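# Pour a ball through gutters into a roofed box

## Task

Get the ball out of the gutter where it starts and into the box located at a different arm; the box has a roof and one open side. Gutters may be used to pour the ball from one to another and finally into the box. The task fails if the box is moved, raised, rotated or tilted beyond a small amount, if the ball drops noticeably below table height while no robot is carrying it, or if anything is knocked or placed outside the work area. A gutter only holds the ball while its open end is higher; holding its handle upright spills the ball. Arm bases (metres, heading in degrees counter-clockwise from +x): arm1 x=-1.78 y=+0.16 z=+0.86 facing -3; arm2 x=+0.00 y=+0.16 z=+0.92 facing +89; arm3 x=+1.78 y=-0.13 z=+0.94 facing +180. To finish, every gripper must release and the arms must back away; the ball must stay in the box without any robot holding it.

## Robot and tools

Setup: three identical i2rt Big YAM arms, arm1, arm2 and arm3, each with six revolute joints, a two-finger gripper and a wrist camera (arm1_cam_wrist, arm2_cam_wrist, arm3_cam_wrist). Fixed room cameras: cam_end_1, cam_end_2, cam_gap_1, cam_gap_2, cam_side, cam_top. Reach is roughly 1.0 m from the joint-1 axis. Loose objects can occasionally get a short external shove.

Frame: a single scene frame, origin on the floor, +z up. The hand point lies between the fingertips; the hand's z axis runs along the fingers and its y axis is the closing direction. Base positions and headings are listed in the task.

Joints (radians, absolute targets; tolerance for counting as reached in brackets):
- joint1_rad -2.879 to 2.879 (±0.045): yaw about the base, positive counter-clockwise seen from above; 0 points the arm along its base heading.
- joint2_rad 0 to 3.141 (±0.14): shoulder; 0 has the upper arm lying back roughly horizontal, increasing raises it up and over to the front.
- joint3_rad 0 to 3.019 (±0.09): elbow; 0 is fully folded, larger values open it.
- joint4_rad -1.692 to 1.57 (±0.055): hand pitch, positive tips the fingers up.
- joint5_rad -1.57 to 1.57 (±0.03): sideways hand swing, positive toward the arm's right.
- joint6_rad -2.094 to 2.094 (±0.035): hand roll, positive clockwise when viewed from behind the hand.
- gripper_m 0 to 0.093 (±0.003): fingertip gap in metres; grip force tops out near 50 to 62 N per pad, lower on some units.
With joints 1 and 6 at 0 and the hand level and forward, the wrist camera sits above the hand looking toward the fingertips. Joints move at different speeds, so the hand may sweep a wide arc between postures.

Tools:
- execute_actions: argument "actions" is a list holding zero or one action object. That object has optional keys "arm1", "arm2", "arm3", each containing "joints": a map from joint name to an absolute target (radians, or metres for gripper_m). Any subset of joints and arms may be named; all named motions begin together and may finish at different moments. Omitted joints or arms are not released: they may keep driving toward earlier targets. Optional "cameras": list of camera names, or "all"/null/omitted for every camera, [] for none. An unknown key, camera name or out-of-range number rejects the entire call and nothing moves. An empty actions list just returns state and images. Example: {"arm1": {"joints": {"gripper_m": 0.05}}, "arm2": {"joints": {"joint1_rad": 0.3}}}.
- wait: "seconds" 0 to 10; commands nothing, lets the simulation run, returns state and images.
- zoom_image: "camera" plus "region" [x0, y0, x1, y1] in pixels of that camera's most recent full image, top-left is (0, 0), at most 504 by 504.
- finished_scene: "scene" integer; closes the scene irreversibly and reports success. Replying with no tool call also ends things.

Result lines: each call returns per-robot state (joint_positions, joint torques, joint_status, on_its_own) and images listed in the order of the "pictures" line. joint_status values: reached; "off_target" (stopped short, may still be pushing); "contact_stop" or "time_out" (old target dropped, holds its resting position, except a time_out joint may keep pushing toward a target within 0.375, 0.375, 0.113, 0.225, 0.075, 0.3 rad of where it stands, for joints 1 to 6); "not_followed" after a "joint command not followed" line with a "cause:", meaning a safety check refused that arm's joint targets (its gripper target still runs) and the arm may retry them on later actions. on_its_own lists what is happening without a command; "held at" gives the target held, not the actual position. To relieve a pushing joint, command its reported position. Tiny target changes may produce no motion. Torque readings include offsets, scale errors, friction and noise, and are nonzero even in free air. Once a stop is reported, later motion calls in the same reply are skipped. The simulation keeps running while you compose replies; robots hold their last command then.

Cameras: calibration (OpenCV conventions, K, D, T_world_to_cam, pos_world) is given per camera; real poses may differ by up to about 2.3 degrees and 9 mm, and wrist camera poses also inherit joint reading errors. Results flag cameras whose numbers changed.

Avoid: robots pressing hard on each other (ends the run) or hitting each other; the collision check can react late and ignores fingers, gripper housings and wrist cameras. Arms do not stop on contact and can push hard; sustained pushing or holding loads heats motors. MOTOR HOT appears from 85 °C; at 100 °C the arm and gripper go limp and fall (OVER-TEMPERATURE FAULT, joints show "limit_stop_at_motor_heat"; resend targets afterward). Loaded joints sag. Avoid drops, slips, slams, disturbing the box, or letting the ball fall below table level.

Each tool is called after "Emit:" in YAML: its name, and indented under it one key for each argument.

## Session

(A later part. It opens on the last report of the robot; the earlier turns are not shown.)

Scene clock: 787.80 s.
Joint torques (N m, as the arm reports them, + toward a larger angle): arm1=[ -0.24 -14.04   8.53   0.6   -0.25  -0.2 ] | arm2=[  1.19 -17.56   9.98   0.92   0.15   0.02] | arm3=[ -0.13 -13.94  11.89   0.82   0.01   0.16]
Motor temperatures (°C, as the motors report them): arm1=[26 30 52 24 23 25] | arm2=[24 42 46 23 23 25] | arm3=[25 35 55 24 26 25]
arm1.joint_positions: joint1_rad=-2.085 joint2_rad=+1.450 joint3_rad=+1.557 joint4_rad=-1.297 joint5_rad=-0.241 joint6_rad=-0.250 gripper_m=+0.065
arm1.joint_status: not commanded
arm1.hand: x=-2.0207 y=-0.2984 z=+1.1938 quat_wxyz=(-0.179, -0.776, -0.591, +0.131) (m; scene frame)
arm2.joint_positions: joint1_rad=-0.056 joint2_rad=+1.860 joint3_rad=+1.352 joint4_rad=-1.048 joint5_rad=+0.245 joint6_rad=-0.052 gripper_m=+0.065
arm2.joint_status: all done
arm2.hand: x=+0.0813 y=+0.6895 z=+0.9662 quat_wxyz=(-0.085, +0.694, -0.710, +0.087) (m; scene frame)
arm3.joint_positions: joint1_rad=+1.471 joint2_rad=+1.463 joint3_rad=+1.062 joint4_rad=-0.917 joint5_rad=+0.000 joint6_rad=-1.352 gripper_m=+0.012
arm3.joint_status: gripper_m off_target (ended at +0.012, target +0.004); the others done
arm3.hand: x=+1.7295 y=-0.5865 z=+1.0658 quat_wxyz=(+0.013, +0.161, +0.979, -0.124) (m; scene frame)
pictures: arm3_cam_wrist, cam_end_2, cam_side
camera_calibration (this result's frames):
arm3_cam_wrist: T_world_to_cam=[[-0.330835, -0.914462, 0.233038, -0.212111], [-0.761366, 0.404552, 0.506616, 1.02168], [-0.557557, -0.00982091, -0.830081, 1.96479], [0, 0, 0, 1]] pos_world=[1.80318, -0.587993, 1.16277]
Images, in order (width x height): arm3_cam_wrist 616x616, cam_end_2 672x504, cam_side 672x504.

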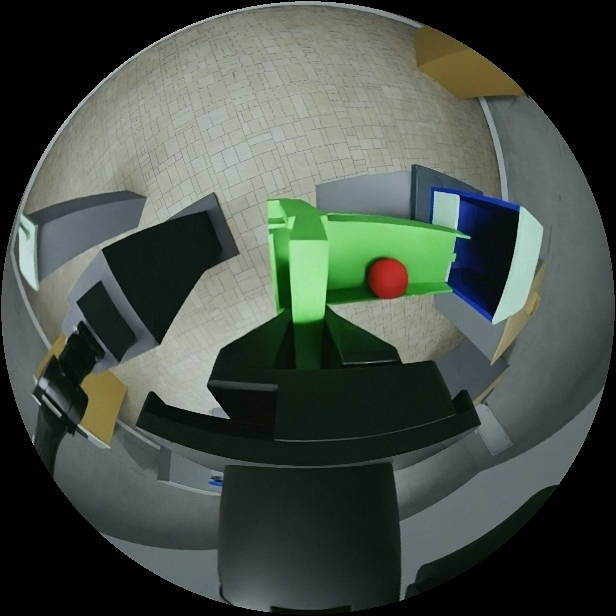

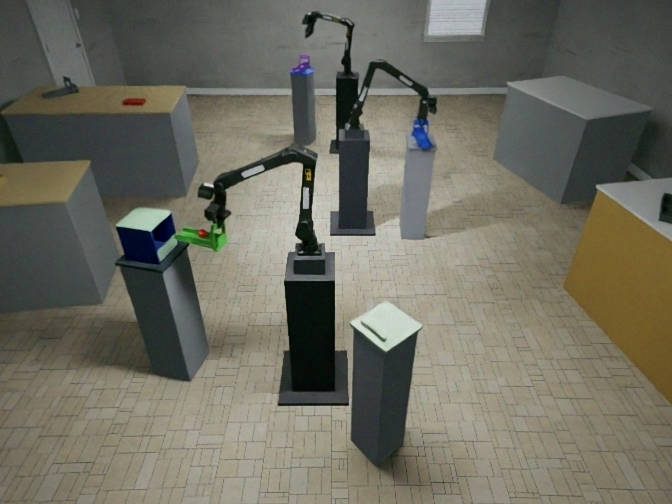

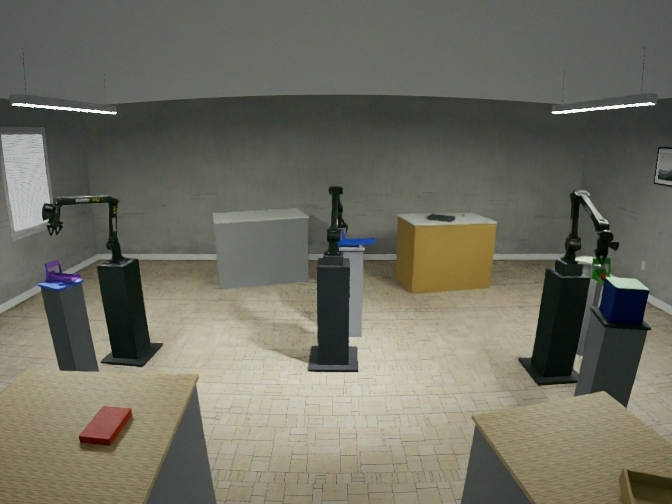

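Emit:
execute_actions:
  actions:
    - {"arm3":{"joints":{"joint4_rad":-0.85,"gripper_m":0.004}},"arm2":{"joints":{"joint2_rad":1.45}}}
  cameras: ["cam_end_2","arm3_cam_wrist","cam_side"]

Scene clock: 797.60 s.
Joint torques (N m, as the arm reports them, + toward a larger angle): arm1=[ -0.18 -13.87   8.51   0.59  -0.25  -0.2 ] | arm2=[  1.2  -11.04  12.19   1.56   0.11   0.02] | arm3=[ -1.26 -13.78  11.83   1.48   0.     0.19]
Motor temperatures (°C, as the motors report them): arm1=[26 30 52 24 23 25] | arm2=[24 42 46 23 23 25] | arm3=[25 35 57 24 26 25]
arm1.joint_positions: joint1_rad=-2.085 joint2_rad=+1.450 joint3_rad=+1.557 joint4_rad=-1.297 joint5_rad=-0.241 joint6_rad=-0.250 gripper_m=+0.065
arm1.joint_status: not commanded
arm1.hand: x=-2.0207 y=-0.2984 z=+1.1938 quat_wxyz=(-0.179, -0.776, -0.591, +0.131) (m; scene frame)
arm2.joint_positions: joint1_rad=-0.056 joint2_rad=+1.438 joint3_rad=+1.350 joint4_rad=-1.048 joint5_rad=+0.246 joint6_rad=-0.052 gripper_m=+0.065
arm2.joint_status: all done
arm2.hand: x=+0.0810 y=+0.6789 z=+1.1815 quat_wxyz=(-0.239, +0.659, -0.711, -0.051) (m; scene frame)
arm3.joint_positions: joint1_rad=+1.471 joint2_rad=+1.463 joint3_rad=+1.062 joint4_rad=-0.869 joint5_rad=+0.000 joint6_rad=-1.352 gripper_m=+0.012
arm3.joint_status: gripper_m off_target (ended at +0.012, target +0.004); the others done
arm3.hand: x=+1.7283 y=-0.5978 z=+1.0690 quat_wxyz=(+0.015, +0.160, +0.976, -0.148) (m; scene frame)
pictures: arm3_cam_wrist, cam_end_2, cam_side
camera_calibration (this result's frames):
arm3_cam_wrist: T_world_to_cam=[[-0.330088, -0.902155, 0.277772, -0.265271], [-0.75862, 0.428647, 0.49067, 1.05039], [-0.561727, -0.0487592, -0.825885, 1.94606], [0, 0, 0, 1]] pos_world=[1.80244, -0.594673, 1.16551]
Images, in order (width x height): arm3_cam_wrist 616x616, cam_end_2 672x504, cam_side 672x504.

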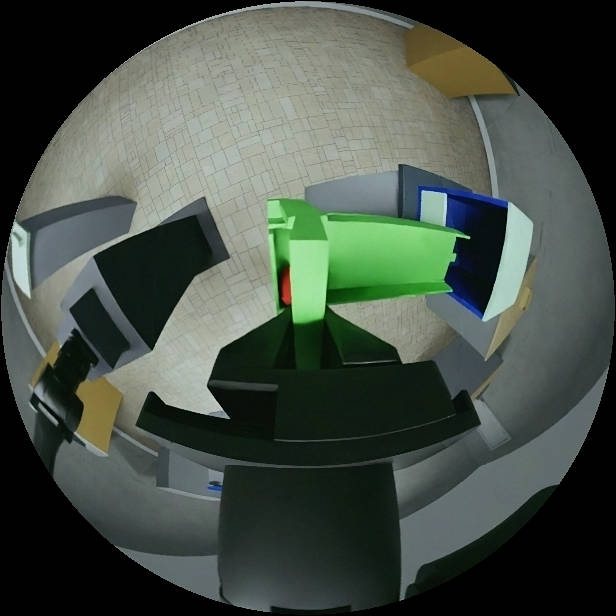

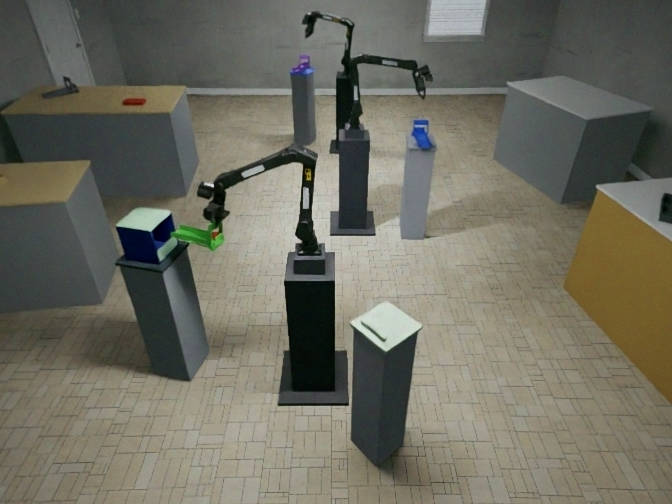

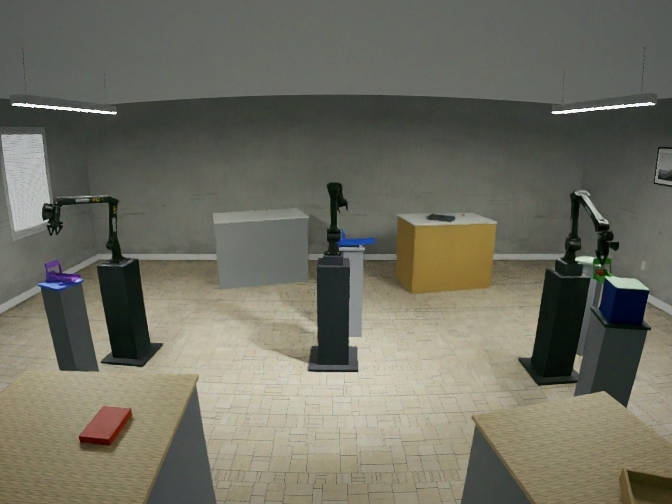

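Emit:
zoom_image:
  camera: "arm3_cam_wrist"
  region: [390, 150, 550, 330]

Emit:
zoom_image:
  camera: "cam_end_2"
  region: [100, 170, 260, 300]

Region (390, 150, 550, 330) of arm3_cam_wrist's 616x616 image, scaled by 2.800, with more detail than that image has.

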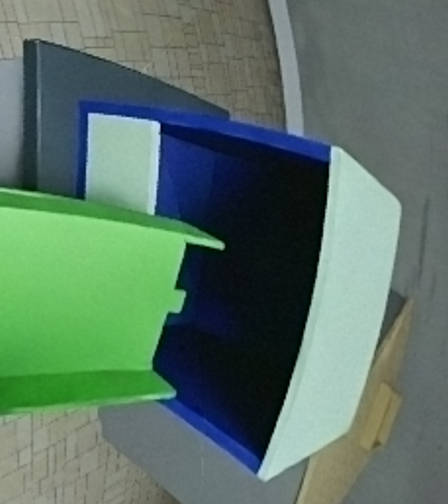

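Region (100, 170, 260, 300) of cam_end_2's 672x504 image, scaled by 3.150, with more detail than that image has; it fills the top 410 rows of this view, and the rest is white.

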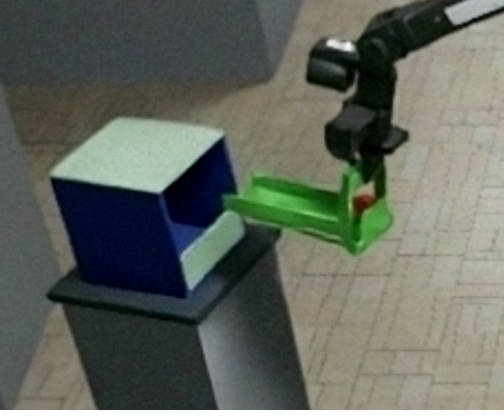

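Emit:
execute_actions:
  actions:
    - {"arm3":{"joints":{"joint2_rad":1.69,"joint3_rad":1.395,"joint4_rad":-0.91,"gripper_m":0.004}}}
  cameras: ["cam_end_2","arm3_cam_wrist","cam_side"]

Scene clock: 861.83 s.
Joint torques (N m, as the arm reports them, + toward a larger angle): arm1=[ -0.21 -13.91   8.52   0.57  -0.25  -0.2 ] | arm2=[  1.18 -11.63  12.3    1.66   0.11   0.02] | arm3=[  0.49 -18.63  12.27   0.8   -0.07   0.24]
Motor temperatures (°C, as the motors report them): arm1=[26 30 52 24 23 25] | arm2=[24 39 49 24 23 25] | arm3=[25 35 61 24 26 25]
arm1.joint_positions: joint1_rad=-2.085 joint2_rad=+1.450 joint3_rad=+1.557 joint4_rad=-1.297 joint5_rad=-0.241 joint6_rad=-0.250 gripper_m=+0.065
arm1.joint_status: not commanded
arm1.hand: x=-2.0207 y=-0.2984 z=+1.1938 quat_wxyz=(-0.179, -0.776, -0.591, +0.131) (m; scene frame)
arm2.joint_positions: joint1_rad=-0.056 joint2_rad=+1.438 joint3_rad=+1.350 joint4_rad=-1.048 joint5_rad=+0.246 joint6_rad=-0.052 gripper_m=+0.065
arm2.joint_status: not commanded
arm2.hand: x=+0.0810 y=+0.6789 z=+1.1815 quat_wxyz=(-0.239, +0.659, -0.711, -0.051) (m; scene frame)
arm3.joint_positions: joint1_rad=+1.471 joint2_rad=+1.708 joint3_rad=+1.329 joint4_rad=-0.911 joint5_rad=+0.000 joint6_rad=-1.352 gripper_m=+0.012
arm3.joint_status: gripper_m off_target (ended at +0.012, target +0.004); the others done
arm3.hand: x=+1.7188 y=-0.6884 z=+1.0574 quat_wxyz=(+0.014, +0.161, +0.977, -0.138) (m; scene frame)
pictures: arm3_cam_wrist, cam_end_2, cam_side
camera_calibration (this result's frames):
arm3_cam_wrist: T_world_to_cam=[[-0.330775, -0.90721, 0.259921, -0.330366], [-0.759609, 0.419382, 0.497105, 1.07631], [-0.559984, -0.0330083, -0.827845, 1.93665], [0, 0, 0, 1]] pos_world=[1.79279, -0.68717, 1.15408]
Images, in order (width x height): arm3_cam_wrist 616x616, cam_end_2 672x504, cam_side 672x504.

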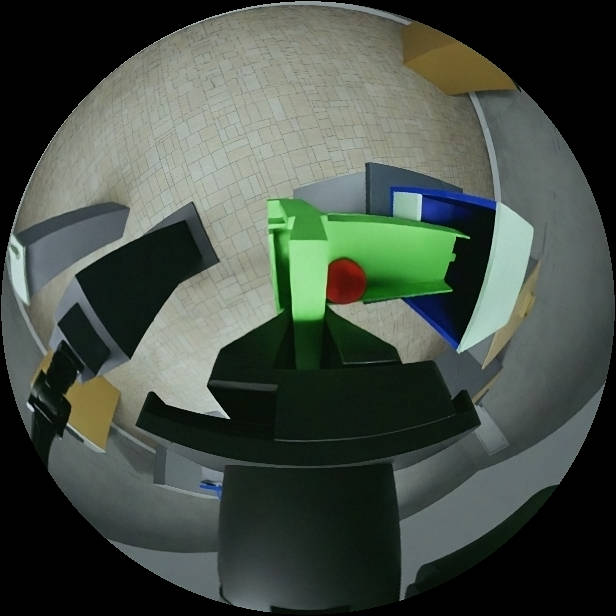

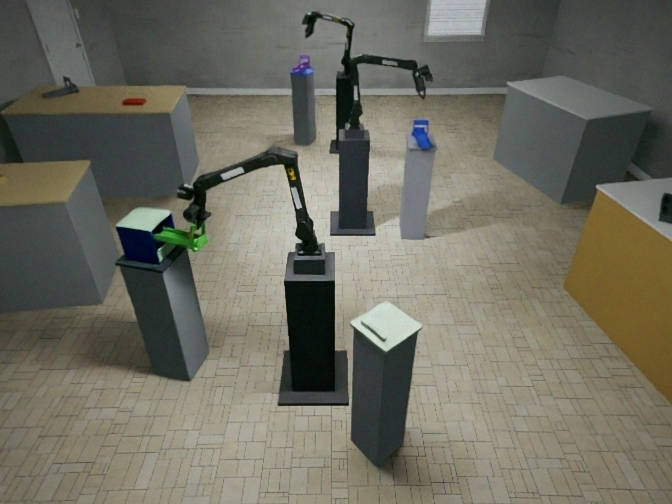

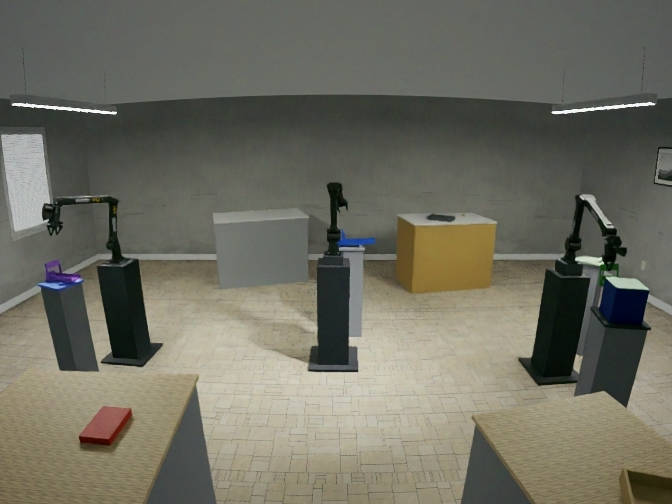

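Emit:
zoom_image:
  camera: "cam_end_2"
  region: [100, 170, 240, 290]

Emit:
zoom_image:
  camera: "arm3_cam_wrist"
  region: [320, 150, 550, 370]

Region (100, 170, 240, 290) of cam_end_2's 672x504 image, scaled by 3.600, with more detail than that image has; it fills the top 432 rows of this view, and the rest is white.

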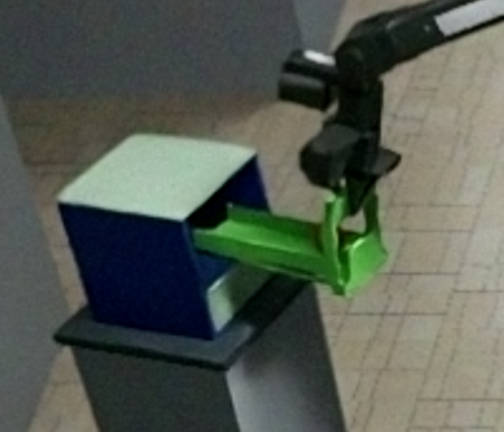

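Region (320, 150, 550, 370) of arm3_cam_wrist's 616x616 image, scaled by 2.191, with more detail than that image has; it fills the top 482 rows of this view, and the rest is white.

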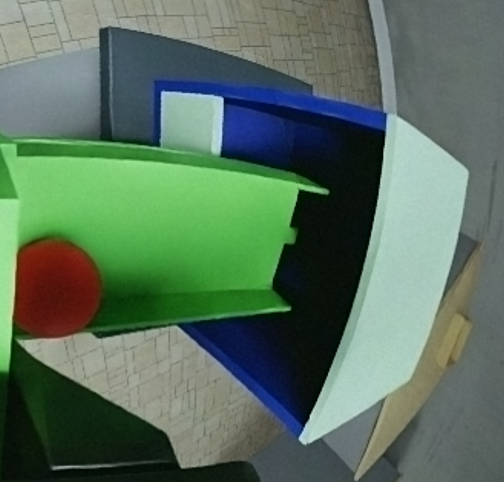

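Emit:
execute_actions:
  actions:
    - {"arm3":{"joints":{"joint3_rad":1.445,"gripper_m":0.004}}}
  cameras: ["cam_end_2","arm3_cam_wrist"]

Scene clock: 910.97 s.
Joint torques (N m, as the arm reports them, + toward a larger angle): arm1=[ -0.09 -14.     8.48   0.57  -0.25  -0.2 ] | arm2=[  1.18 -11.68  12.26   1.64   0.11   0.02] | arm3=[ -0.78 -19.53  12.29   0.59  -0.03   0.15]
Motor temperatures (°C, as the motors report them): arm1=[26 30 52 24 23 25] | arm2=[24 38 49 24 23 25] | arm3=[25 37 64 24 26 25]
arm1.joint_positions: joint1_rad=-2.085 joint2_rad=+1.450 joint3_rad=+1.557 joint4_rad=-1.297 joint5_rad=-0.241 joint6_rad=-0.250 gripper_m=+0.065
arm1.joint_status: not commanded
arm1.hand: x=-2.0207 y=-0.2984 z=+1.1938 quat_wxyz=(-0.179, -0.776, -0.591, +0.131) (m; scene frame)
arm2.joint_positions: joint1_rad=-0.056 joint2_rad=+1.438 joint3_rad=+1.350 joint4_rad=-1.048 joint5_rad=+0.246 joint6_rad=-0.052 gripper_m=+0.065
arm2.joint_status: not commanded
arm2.hand: x=+0.0810 y=+0.6789 z=+1.1815 quat_wxyz=(-0.239, +0.659, -0.711, -0.051) (m; scene frame)
arm3.joint_positions: joint1_rad=+1.471 joint2_rad=+1.708 joint3_rad=+1.385 joint4_rad=-0.911 joint5_rad=+0.000 joint6_rad=-1.352 gripper_m=+0.012
arm3.joint_status: gripper_m off_target (ended at +0.012, target +0.004); the others done
arm3.hand: x=+1.7164 y=-0.7087 z=+1.0814 quat_wxyz=(+0.016, +0.160, +0.973, -0.166) (m; scene frame)
pictures: arm3_cam_wrist, cam_end_2
camera_calibration (this result's frames):
arm3_cam_wrist: T_world_to_cam=[[-0.329718, -0.891151, 0.311667, -0.402225], [-0.756456, 0.446899, 0.477552, 1.10623], [-0.564854, -0.0783052, -0.821467, 1.9239], [0, 0, 0, 1]] pos_world=[1.79091, -0.702165, 1.1775]
Images, in order (width x height): arm3_cam_wrist 616x616, cam_end_2 672x504.

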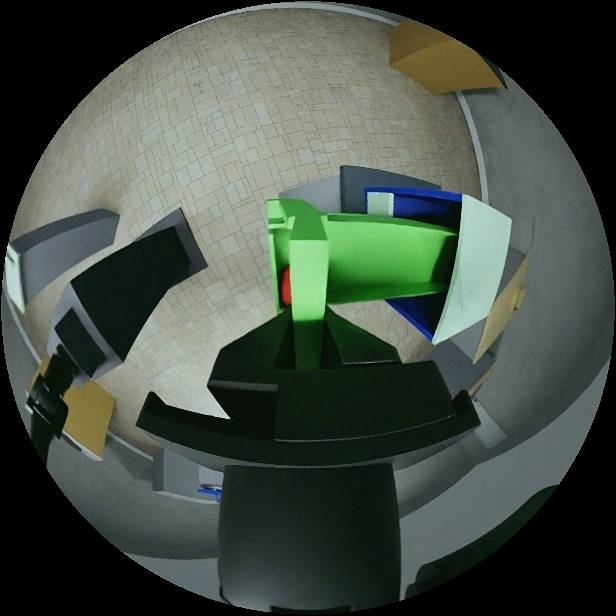

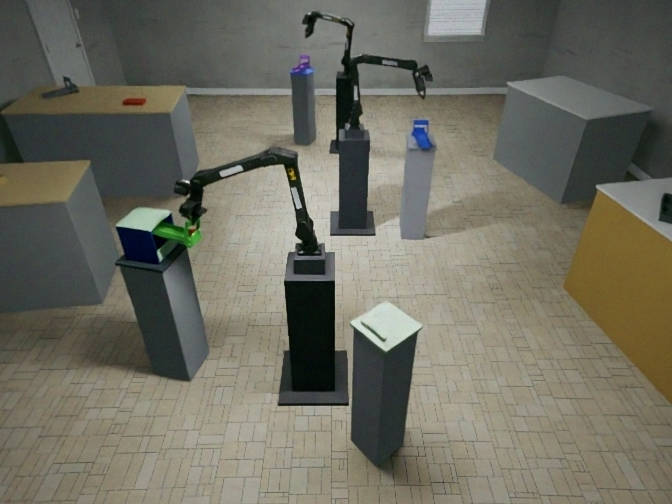

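Emit:
execute_actions:
  actions:
    - {"arm3":{"joints":{"joint4_rad":-1.08,"gripper_m":0.004}}}
  cameras: ["cam_end_2","arm3_cam_wrist"]

Emit:
execute_actions:
  actions: []
  cameras: ["cam_end_2","arm3_cam_wrist"]

Scene clock: 916.40 s.
Joint torques (N m, as the arm reports them, + toward a larger angle): arm1=[ -0.12 -13.92   8.52   0.57  -0.25  -0.21] | arm2=[  1.21 -11.62  12.28   1.64   0.11   0.02] | arm3=[ -0.27 -18.94  11.97   0.09  -0.06   0.14]
Motor temperatures (°C, as the motors report them): arm1=[26 30 52 24 23 25] | arm2=[24 38 49 24 23 25] | arm3=[25 37 64 24 26 25]
arm1.joint_positions: joint1_rad=-2.085 joint2_rad=+1.450 joint3_rad=+1.557 joint4_rad=-1.297 joint5_rad=-0.241 joint6_rad=-0.250 gripper_m=+0.065
arm1.joint_status: not commanded
arm1.hand: x=-2.0207 y=-0.2984 z=+1.1938 quat_wxyz=(-0.179, -0.776, -0.591, +0.131) (m; scene frame)
arm2.joint_positions: joint1_rad=-0.056 joint2_rad=+1.438 joint3_rad=+1.350 joint4_rad=-1.048 joint5_rad=+0.246 joint6_rad=-0.052 gripper_m=+0.065
arm2.joint_status: not commanded
arm2.hand: x=+0.0810 y=+0.6789 z=+1.1815 quat_wxyz=(-0.239, +0.659, -0.711, -0.051) (m; scene frame)
arm3.joint_positions: joint1_rad=+1.471 joint2_rad=+1.708 joint3_rad=+1.385 joint4_rad=-1.074 joint5_rad=+0.000 joint6_rad=-1.352 gripper_m=+0.012
arm3.joint_status: gripper_m off_target (ended at +0.012, target +0.004); the others done
arm3.hand: x=+1.7206 y=-0.6701 z=+1.0714 quat_wxyz=(+0.011, +0.161, +0.983, -0.085) (m; scene frame)
pictures: arm3_cam_wrist, cam_end_2
camera_calibration (this result's frames):
arm3_cam_wrist: T_world_to_cam=[[-0.33192, -0.930014, 0.157808, -0.220719], [-0.765947, 0.363361, 0.530372, 1.00068], [-0.550595, 0.0551689, -0.832948, 1.9983], [0, 0, 0, 1]] pos_world=[1.79346, -0.679124, 1.16858]
Images, in order (width x height): arm3_cam_wrist 616x616, cam_end_2 672x504.

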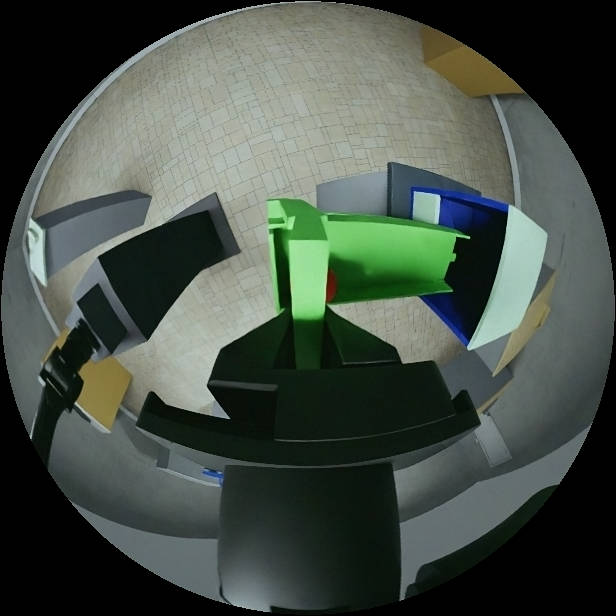

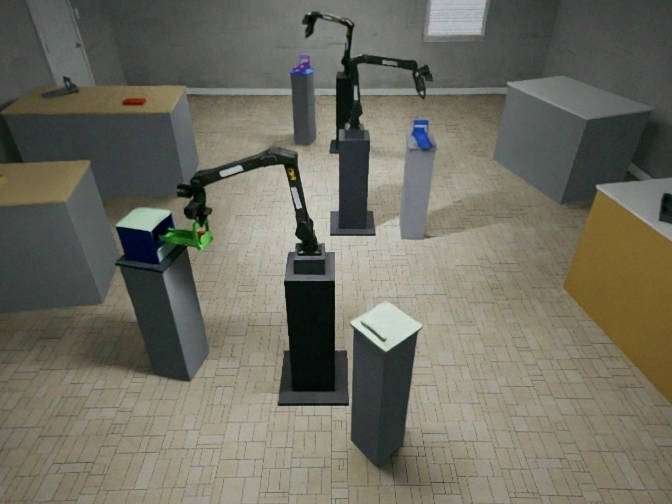

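Scene clock: 916.40 s.
Joint torques (N m, as the arm reports them, + toward a larger angle): arm1=[ -0.12 -13.92   8.52   0.57  -0.25  -0.21] | arm2=[  1.21 -11.62  12.28   1.64   0.11   0.02] | arm3=[ -0.27 -18.94  11.97   0.09  -0.06   0.14]
Motor temperatures (°C, as the motors report them): arm1=[26 30 52 24 23 25] | arm2=[24 38 49 24 23 25] | arm3=[25 37 64 24 26 25]
arm1.joint_positions: joint1_rad=-2.085 joint2_rad=+1.450 joint3_rad=+1.557 joint4_rad=-1.297 joint5_rad=-0.241 joint6_rad=-0.250 gripper_m=+0.065
arm1.joint_status: not commanded
arm1.hand: x=-2.0207 y=-0.2984 z=+1.1938 quat_wxyz=(-0.179, -0.776, -0.591, +0.131) (m; scene frame)
arm2.joint_positions: joint1_rad=-0.056 joint2_rad=+1.438 joint3_rad=+1.350 joint4_rad=-1.048 joint5_rad=+0.246 joint6_rad=-0.052 gripper_m=+0.065
arm2.joint_status: not commanded
arm2.hand: x=+0.0810 y=+0.6789 z=+1.1815 quat_wxyz=(-0.239, +0.659, -0.711, -0.051) (m; scene frame)
arm3.joint_positions: joint1_rad=+1.471 joint2_rad=+1.708 joint3_rad=+1.385 joint4_rad=-1.074 joint5_rad=+0.000 joint6_rad=-1.352 gripper_m=+0.012
arm3.joint_status: gripper_m off_target (ended at +0.012, target +0.004); the others done
arm3.hand: x=+1.7206 y=-0.6701 z=+1.0714 quat_wxyz=(+0.011, +0.161, +0.983, -0.085) (m; scene frame)
pictures: arm3_cam_wrist, cam_end_2
camera_calibration (this result's frames):
arm3_cam_wrist: T_world_to_cam=[[-0.33192, -0.930014, 0.157808, -0.220719], [-0.765947, 0.363361, 0.530372, 1.00068], [-0.550595, 0.0551689, -0.832948, 1.9983], [0, 0, 0, 1]] pos_world=[1.79346, -0.679124, 1.16858]
Images, in order (width x height): arm3_cam_wrist 616x616, cam_end_2 672x504.

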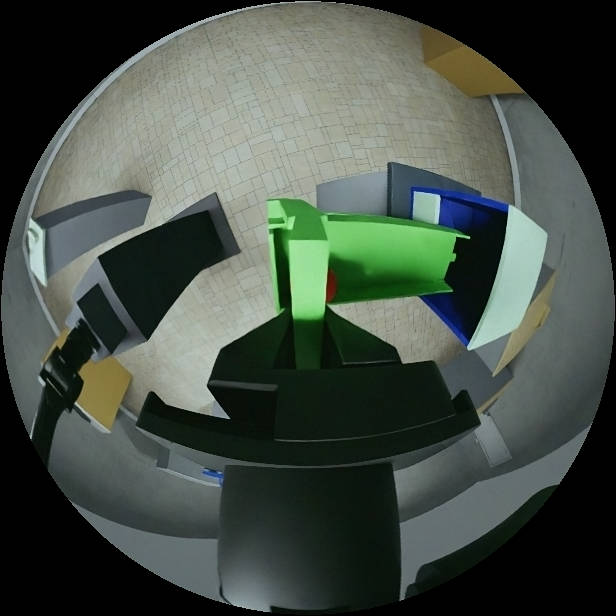

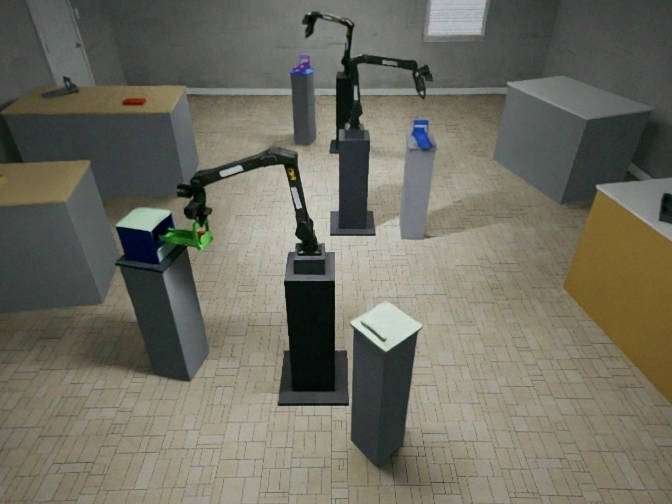

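The ball has started rolling. Checking again.

Emit:
execute_actions:
  actions: []
  cameras: ["cam_end_2","arm3_cam_wrist"]

Scene clock: 919.00 s.
Joint torques (N m, as the arm reports them, + toward a larger angle): arm1=[ -0.25 -13.9    8.56   0.56  -0.24  -0.2 ] | arm2=[  1.12 -11.68  12.28   1.65   0.11   0.02] | arm3=[ -0.03 -19.04  12.03   0.56  -0.05   0.13]
Motor temperatures (°C, as the motors report them): arm1=[26 30 52 24 23 25] | arm2=[24 38 49 24 23 25] | arm3=[25 37 64 24 26 25]
arm1.joint_positions: joint1_rad=-2.085 joint2_rad=+1.450 joint3_rad=+1.557 joint4_rad=-1.297 joint5_rad=-0.241 joint6_rad=-0.250 gripper_m=+0.065
arm1.joint_status: not commanded
arm1.hand: x=-2.0207 y=-0.2984 z=+1.1938 quat_wxyz=(-0.179, -0.776, -0.591, +0.131) (m; scene frame)
arm2.joint_positions: joint1_rad=-0.056 joint2_rad=+1.438 joint3_rad=+1.350 joint4_rad=-1.048 joint5_rad=+0.246 joint6_rad=-0.052 gripper_m=+0.065
arm2.joint_status: not commanded
arm2.hand: x=+0.0810 y=+0.6789 z=+1.1815 quat_wxyz=(-0.239, +0.659, -0.711, -0.051) (m; scene frame)
arm3.joint_positions: joint1_rad=+1.471 joint2_rad=+1.708 joint3_rad=+1.385 joint4_rad=-1.076 joint5_rad=+0.000 joint6_rad=-1.352 gripper_m=+0.012
arm3.joint_status: gripper_m off_target (ended at +0.012, target +0.004); the others done
arm3.hand: x=+1.7206 y=-0.6696 z=+1.0714 quat_wxyz=(+0.011, +0.161, +0.983, -0.084) (m; scene frame)
pictures: arm3_cam_wrist, cam_end_2
camera_calibration (this result's frames):
arm3_cam_wrist: T_world_to_cam=[[-0.33193, -0.930319, 0.155977, -0.218489], [-0.766062, 0.362336, 0.530907, 0.999534], [-0.550429, 0.0567358, -0.832952, 1.99901], [0, 0, 0, 1]] pos_world=[1.79349, -0.678847, 1.1685]
Images, in order (width x height): arm3_cam_wrist 616x616, cam_end_2 672x504.

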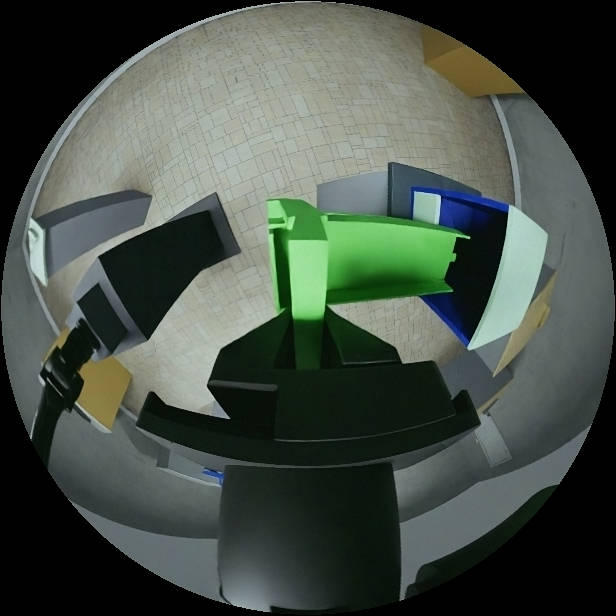

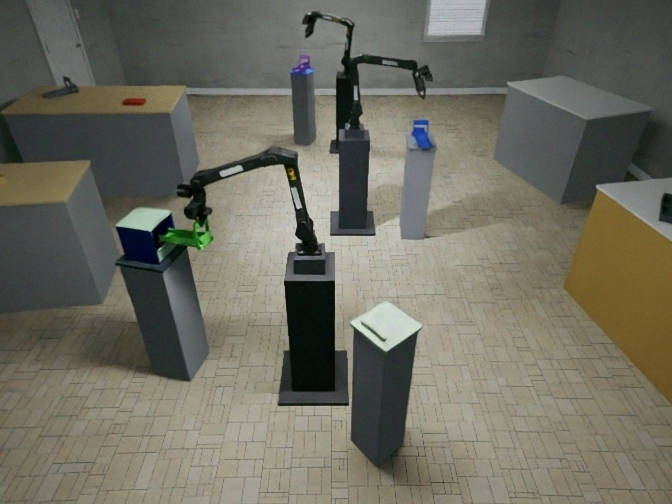

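Emit:
execute_actions:
  actions:
    - {"arm3":{"joints":{"joint2_rad":1.29,"joint3_rad":1.0,"joint4_rad":-1.0,"gripper_m":0.004}}}
  cameras: ["cam_end_2","arm3_cam_wrist"]

Scene clock: 940.83 s.
Joint torques (N m, as the arm reports them, + toward a larger angle): arm1=[ -0.16 -13.9    8.52   0.56  -0.25  -0.2 ] | arm2=[  1.17 -11.65  12.26   1.67   0.11   0.02] | arm3=[ -0.47 -10.23   8.77   0.93  -0.06   0.16]
Motor temperatures (°C, as the motors report them): arm1=[26 30 52 24 23 25] | arm2=[24 38 49 24 23 25] | arm3=[25 37 63 24 26 25]
arm1.joint_positions: joint1_rad=-2.085 joint2_rad=+1.450 joint3_rad=+1.557 joint4_rad=-1.297 joint5_rad=-0.241 joint6_rad=-0.250 gripper_m=+0.065
arm1.joint_status: not commanded
arm1.hand: x=-2.0207 y=-0.2984 z=+1.1938 quat_wxyz=(-0.179, -0.776, -0.591, +0.131) (m; scene frame)
arm2.joint_positions: joint1_rad=-0.056 joint2_rad=+1.438 joint3_rad=+1.350 joint4_rad=-1.048 joint5_rad=+0.246 joint6_rad=-0.052 gripper_m=+0.065
arm2.joint_status: not commanded
arm2.hand: x=+0.0810 y=+0.6789 z=+1.1815 quat_wxyz=(-0.239, +0.659, -0.711, -0.051) (m; scene frame)
arm3.joint_positions: joint1_rad=+1.471 joint2_rad=+1.290 joint3_rad=+0.991 joint4_rad=-1.007 joint5_rad=+0.000 joint6_rad=-1.351 gripper_m=+0.012
arm3.joint_status: gripper_m off_target (ended at +0.012, target +0.004); the others done
arm3.hand: x=+1.7343 y=-0.5368 z=+1.1021 quat_wxyz=(+0.014, +0.161, +0.978, -0.130) (m; scene frame)
pictures: arm3_cam_wrist, cam_end_2
camera_calibration (this result's frames):
arm3_cam_wrist: T_world_to_cam=[[-0.331397, -0.911456, 0.243772, -0.18277], [-0.760498, 0.410969, 0.50274, 0.993051], [-0.558408, -0.0187816, -0.829354, 1.99395], [0, 0, 0, 1]] pos_world=[1.80808, -0.53725, 1.199]
Images, in order (width x height): arm3_cam_wrist 616x616, cam_end_2 672x504.

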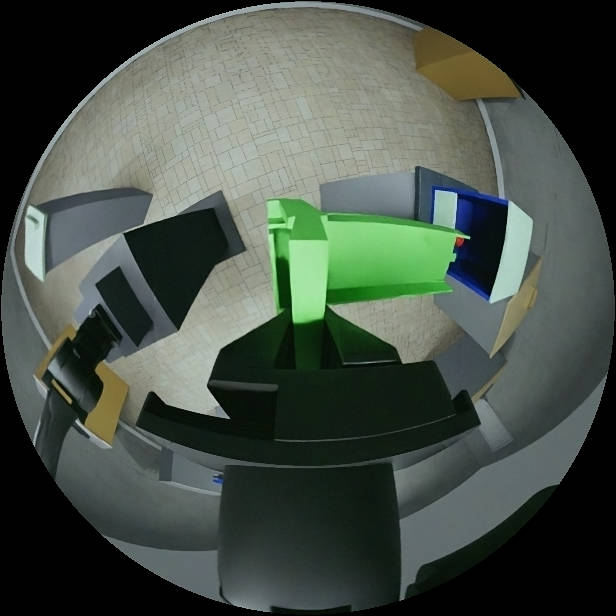

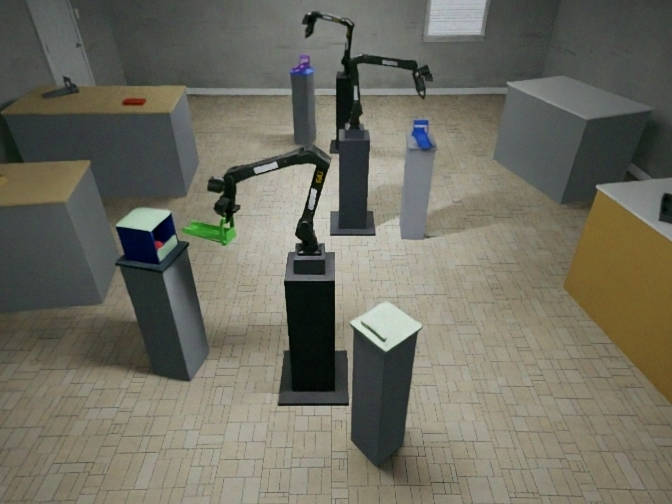

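Emit:
execute_actions:
  actions:
    - {"arm3":{"joints":{"joint1_rad":-2.255,"joint2_rad":1.76,"joint3_rad":1.54,"joint4_rad":-1.118,"joint5_rad":0.245,"joint6_rad":0.207,"gripper_m":0.004}}}
  cameras: ["cam_end_2","arm3_cam_wrist"]

Scene clock: 961.97 s.
Joint torques (N m, as the arm reports them, + toward a larger angle): arm1=[ -0.16 -14.04   8.48   0.58  -0.24  -0.2 ] | arm2=[  1.23 -11.61  12.28   1.65   0.11   0.02] | arm3=[  0.81 -21.13  10.84   0.28   0.32   0.19]
Motor temperatures (°C, as the motors report them): arm1=[26 30 52 24 23 25] | arm2=[24 38 49 24 23 25] | arm3=[25 35 59 24 26 25]
arm1.joint_positions: joint1_rad=-2.085 joint2_rad=+1.450 joint3_rad=+1.557 joint4_rad=-1.297 joint5_rad=-0.241 joint6_rad=-0.250 gripper_m=+0.065
arm1.joint_status: not commanded
arm1.hand: x=-2.0207 y=-0.2984 z=+1.1938 quat_wxyz=(-0.179, -0.776, -0.591, +0.131) (m; scene frame)
arm2.joint_positions: joint1_rad=-0.056 joint2_rad=+1.438 joint3_rad=+1.350 joint4_rad=-1.048 joint5_rad=+0.246 joint6_rad=-0.052 gripper_m=+0.065
arm2.joint_status: not commanded
arm2.hand: x=+0.0810 y=+0.6789 z=+1.1815 quat_wxyz=(-0.239, +0.659, -0.711, -0.051) (m; scene frame)
arm3.joint_positions: joint1_rad=-2.263 joint2_rad=+1.786 joint3_rad=+1.501 joint4_rad=-1.111 joint5_rad=+0.243 joint6_rad=+0.199 gripper_m=+0.012
arm3.joint_status: gripper_m off_target (ended at +0.012, target +0.004); the others done
arm3.hand: x=+2.1816 y=+0.2878 z=+1.0872 quat_wxyz=(-0.142, +0.316, -0.936, +0.061) (m; scene frame)
pictures: arm3_cam_wrist, cam_end_2
camera_calibration (this result's frames):
arm3_cam_wrist: T_world_to_cam=[[0.565509, -0.800975, 0.196568, -1.21646], [-0.800346, -0.475425, 0.365264, 1.49336], [-0.199114, -0.363882, -0.909914, 1.64995], [0, 0, 0, 1]] pos_world=[2.21165, 0.336015, 1.19496]
Images, in order (width x height): arm3_cam_wrist 616x616, cam_end_2 672x504.

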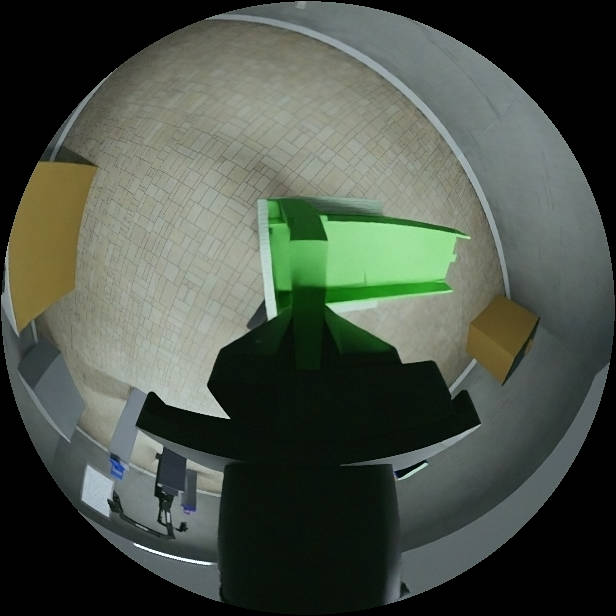

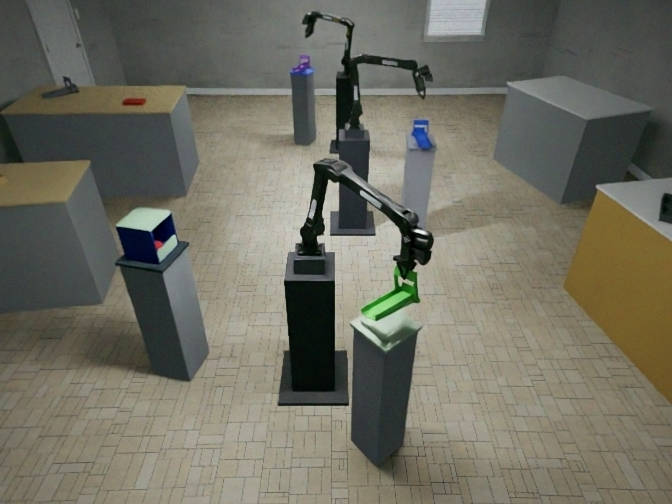

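Emit:
execute_actions:
  actions:
    - {"arm3":{"joints":{"joint2_rad":1.982,"joint4_rad":-1.118,"gripper_m":0.004}}}
  cameras: ["cam_end_2","arm3_cam_wrist"]

Scene clock: 967.33 s.
Joint torques (N m, as the arm reports them, + toward a larger angle): arm1=[ -0.11 -14.01   8.53   0.56  -0.25  -0.2 ] | arm2=[  1.17 -11.6   12.27   1.64   0.1    0.02] | arm3=[  0.23 -23.35   8.89   0.19   0.34   0.19]
Motor temperatures (°C, as the motors report them): arm1=[26 30 52 24 23 25] | arm2=[24 38 49 24 23 25] | arm3=[25 36 60 24 26 25]
arm1.joint_positions: joint1_rad=-2.085 joint2_rad=+1.450 joint3_rad=+1.557 joint4_rad=-1.297 joint5_rad=-0.241 joint6_rad=-0.250 gripper_m=+0.065
arm1.joint_status: not commanded
arm1.hand: x=-2.0207 y=-0.2984 z=+1.1938 quat_wxyz=(-0.179, -0.776, -0.591, +0.131) (m; scene frame)
arm2.joint_positions: joint1_rad=-0.056 joint2_rad=+1.438 joint3_rad=+1.350 joint4_rad=-1.048 joint5_rad=+0.246 joint6_rad=-0.052 gripper_m=+0.065
arm2.joint_status: not commanded
arm2.hand: x=+0.0810 y=+0.6789 z=+1.1815 quat_wxyz=(-0.239, +0.659, -0.711, -0.051) (m; scene frame)
arm3.joint_positions: joint1_rad=-2.260 joint2_rad=+2.003 joint3_rad=+1.510 joint4_rad=-1.116 joint5_rad=+0.243 joint6_rad=+0.200 gripper_m=+0.012
arm3.joint_status: gripper_m off_target (ended at +0.012, target +0.004); the others done
arm3.hand: x=+2.1762 y=+0.2832 z=+0.9700 quat_wxyz=(-0.052, +0.331, -0.935, +0.115) (m; scene frame)
pictures: arm3_cam_wrist, cam_end_2
camera_calibration (this result's frames):
arm3_cam_wrist: T_world_to_cam=[[0.597098, -0.763777, 0.24519, -1.3205], [-0.737303, -0.40214, 0.542833, 1.19946], [-0.316003, -0.504904, -0.803252, 1.73138], [0, 0, 0, 1]] pos_world=[2.21996, 0.347968, 1.0634]
Images, in order (width x height): arm3_cam_wrist 616x616, cam_end_2 672x504.

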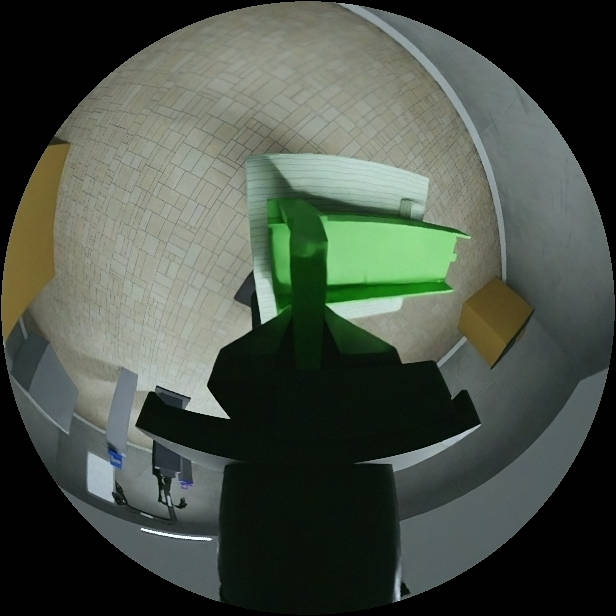

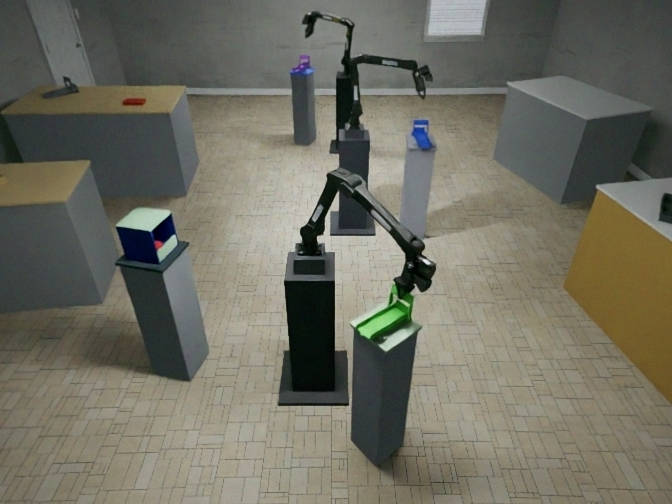

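Emit:
execute_actions:
  actions:
    - {"arm3":{"joints":{"gripper_m":0.065}}}
  cameras: ["cam_end_2"]

Emit:
execute_actions:
  actions:
    - {"arm3":{"joints":{"joint2_rad":1.6}}}
  cameras: ["cam_end_2","cam_side"]

Scene clock: 972.77 s.
Joint torques (N m, as the arm reports them, + toward a larger angle): arm1=[ -0.29 -13.94   8.49   0.57  -0.25  -0.21] | arm2=[  1.2  -11.64  12.28   1.65   0.1    0.02] | arm3=[ -0.07 -22.67   9.17   0.08   0.32   0.12]
Motor temperatures (°C, as the motors report them): arm1=[26 30 52 24 23 25] | arm2=[24 38 49 24 23 25] | arm3=[25 37 59 24 26 25]
arm1.joint_positions: joint1_rad=-2.085 joint2_rad=+1.450 joint3_rad=+1.557 joint4_rad=-1.297 joint5_rad=-0.241 joint6_rad=-0.250 gripper_m=+0.065
arm1.joint_status: not commanded
arm1.hand: x=-2.0207 y=-0.2984 z=+1.1938 quat_wxyz=(-0.179, -0.776, -0.591, +0.131) (m; scene frame)
arm2.joint_positions: joint1_rad=-0.056 joint2_rad=+1.438 joint3_rad=+1.350 joint4_rad=-1.048 joint5_rad=+0.246 joint6_rad=-0.052 gripper_m=+0.065
arm2.joint_status: not commanded
arm2.hand: x=+0.0810 y=+0.6789 z=+1.1815 quat_wxyz=(-0.239, +0.659, -0.711, -0.051) (m; scene frame)
arm3.joint_positions: joint1_rad=-2.260 joint2_rad=+2.002 joint3_rad=+1.510 joint4_rad=-1.116 joint5_rad=+0.243 joint6_rad=+0.200 gripper_m=+0.065
arm3.joint_status: all done
arm3.hand: x=+2.1763 y=+0.2833 z=+0.9708 quat_wxyz=(-0.053, +0.331, -0.935, +0.115) (m; scene frame)
pictures: cam_end_2
Images, in order (width x height): cam_end_2 672x504.

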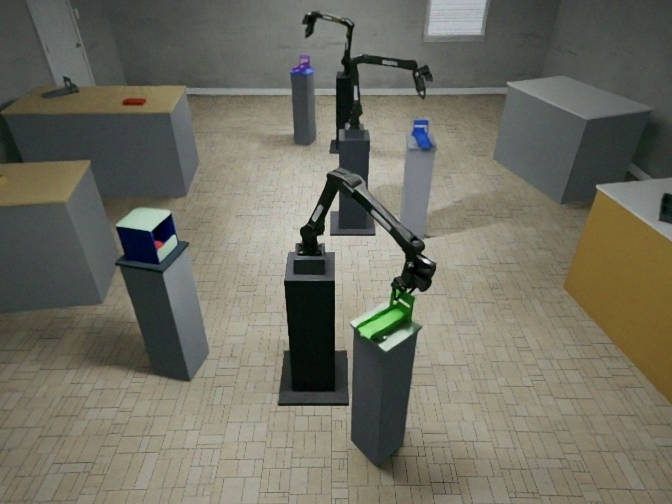

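Scene clock: 974.20 s.
Joint torques (N m, as the arm reports them, + toward a larger angle): arm1=[ -0.09 -14.03   8.51   0.55  -0.24  -0.2 ] | arm2=[  1.21 -11.64  12.27   1.65   0.11   0.02] | arm3=[  0.82 -16.33  10.44   0.91   0.27   0.17]
Motor temperatures (°C, as the motors report them): arm1=[26 30 52 24 23 25] | arm2=[24 38 49 24 23 25] | arm3=[25 37 59 24 26 25]
arm1.joint_positions: joint1_rad=-2.085 joint2_rad=+1.450 joint3_rad=+1.557 joint4_rad=-1.297 joint5_rad=-0.241 joint6_rad=-0.250 gripper_m=+0.065
arm1.joint_status: not commanded
arm1.hand: x=-2.0207 y=-0.2984 z=+1.1938 quat_wxyz=(-0.179, -0.776, -0.591, +0.131) (m; scene frame)
arm2.joint_positions: joint1_rad=-0.056 joint2_rad=+1.438 joint3_rad=+1.350 joint4_rad=-1.048 joint5_rad=+0.246 joint6_rad=-0.052 gripper_m=+0.065
arm2.joint_status: not commanded
arm2.hand: x=+0.0810 y=+0.6789 z=+1.1815 quat_wxyz=(-0.239, +0.659, -0.711, -0.051) (m; scene frame)
arm3.joint_positions: joint1_rad=-2.260 joint2_rad=+1.598 joint3_rad=+1.518 joint4_rad=-1.116 joint5_rad=+0.243 joint6_rad=+0.200 gripper_m=+0.065
arm3.joint_status: all done
arm3.hand: x=+2.1731 y=+0.2825 z=+1.1981 quat_wxyz=(-0.226, +0.302, -0.926, +0.009) (m; scene frame)
pictures: cam_end_2, cam_side
Images, in order (width x height): cam_end_2 672x504, cam_side 672x504.

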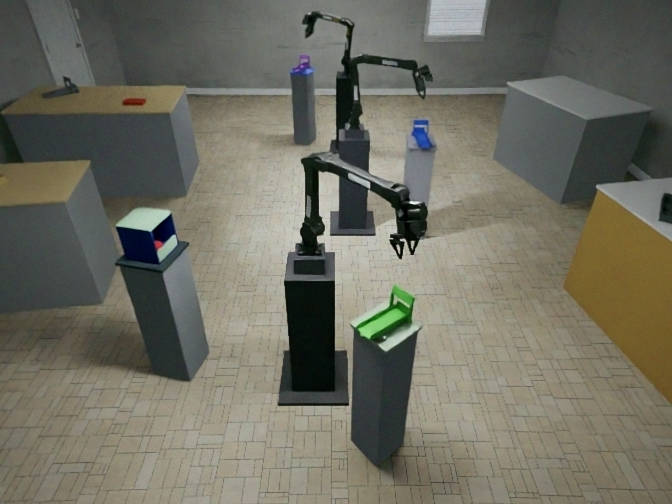

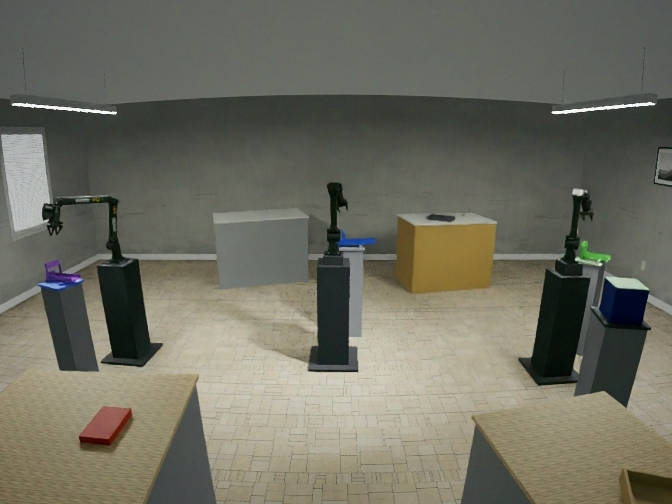

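The ball is in the box, all three gutters are back on their tables, and the arms are clear.

Emit:
finished_scene:
  scene: 2

The scene is finished: the task was done.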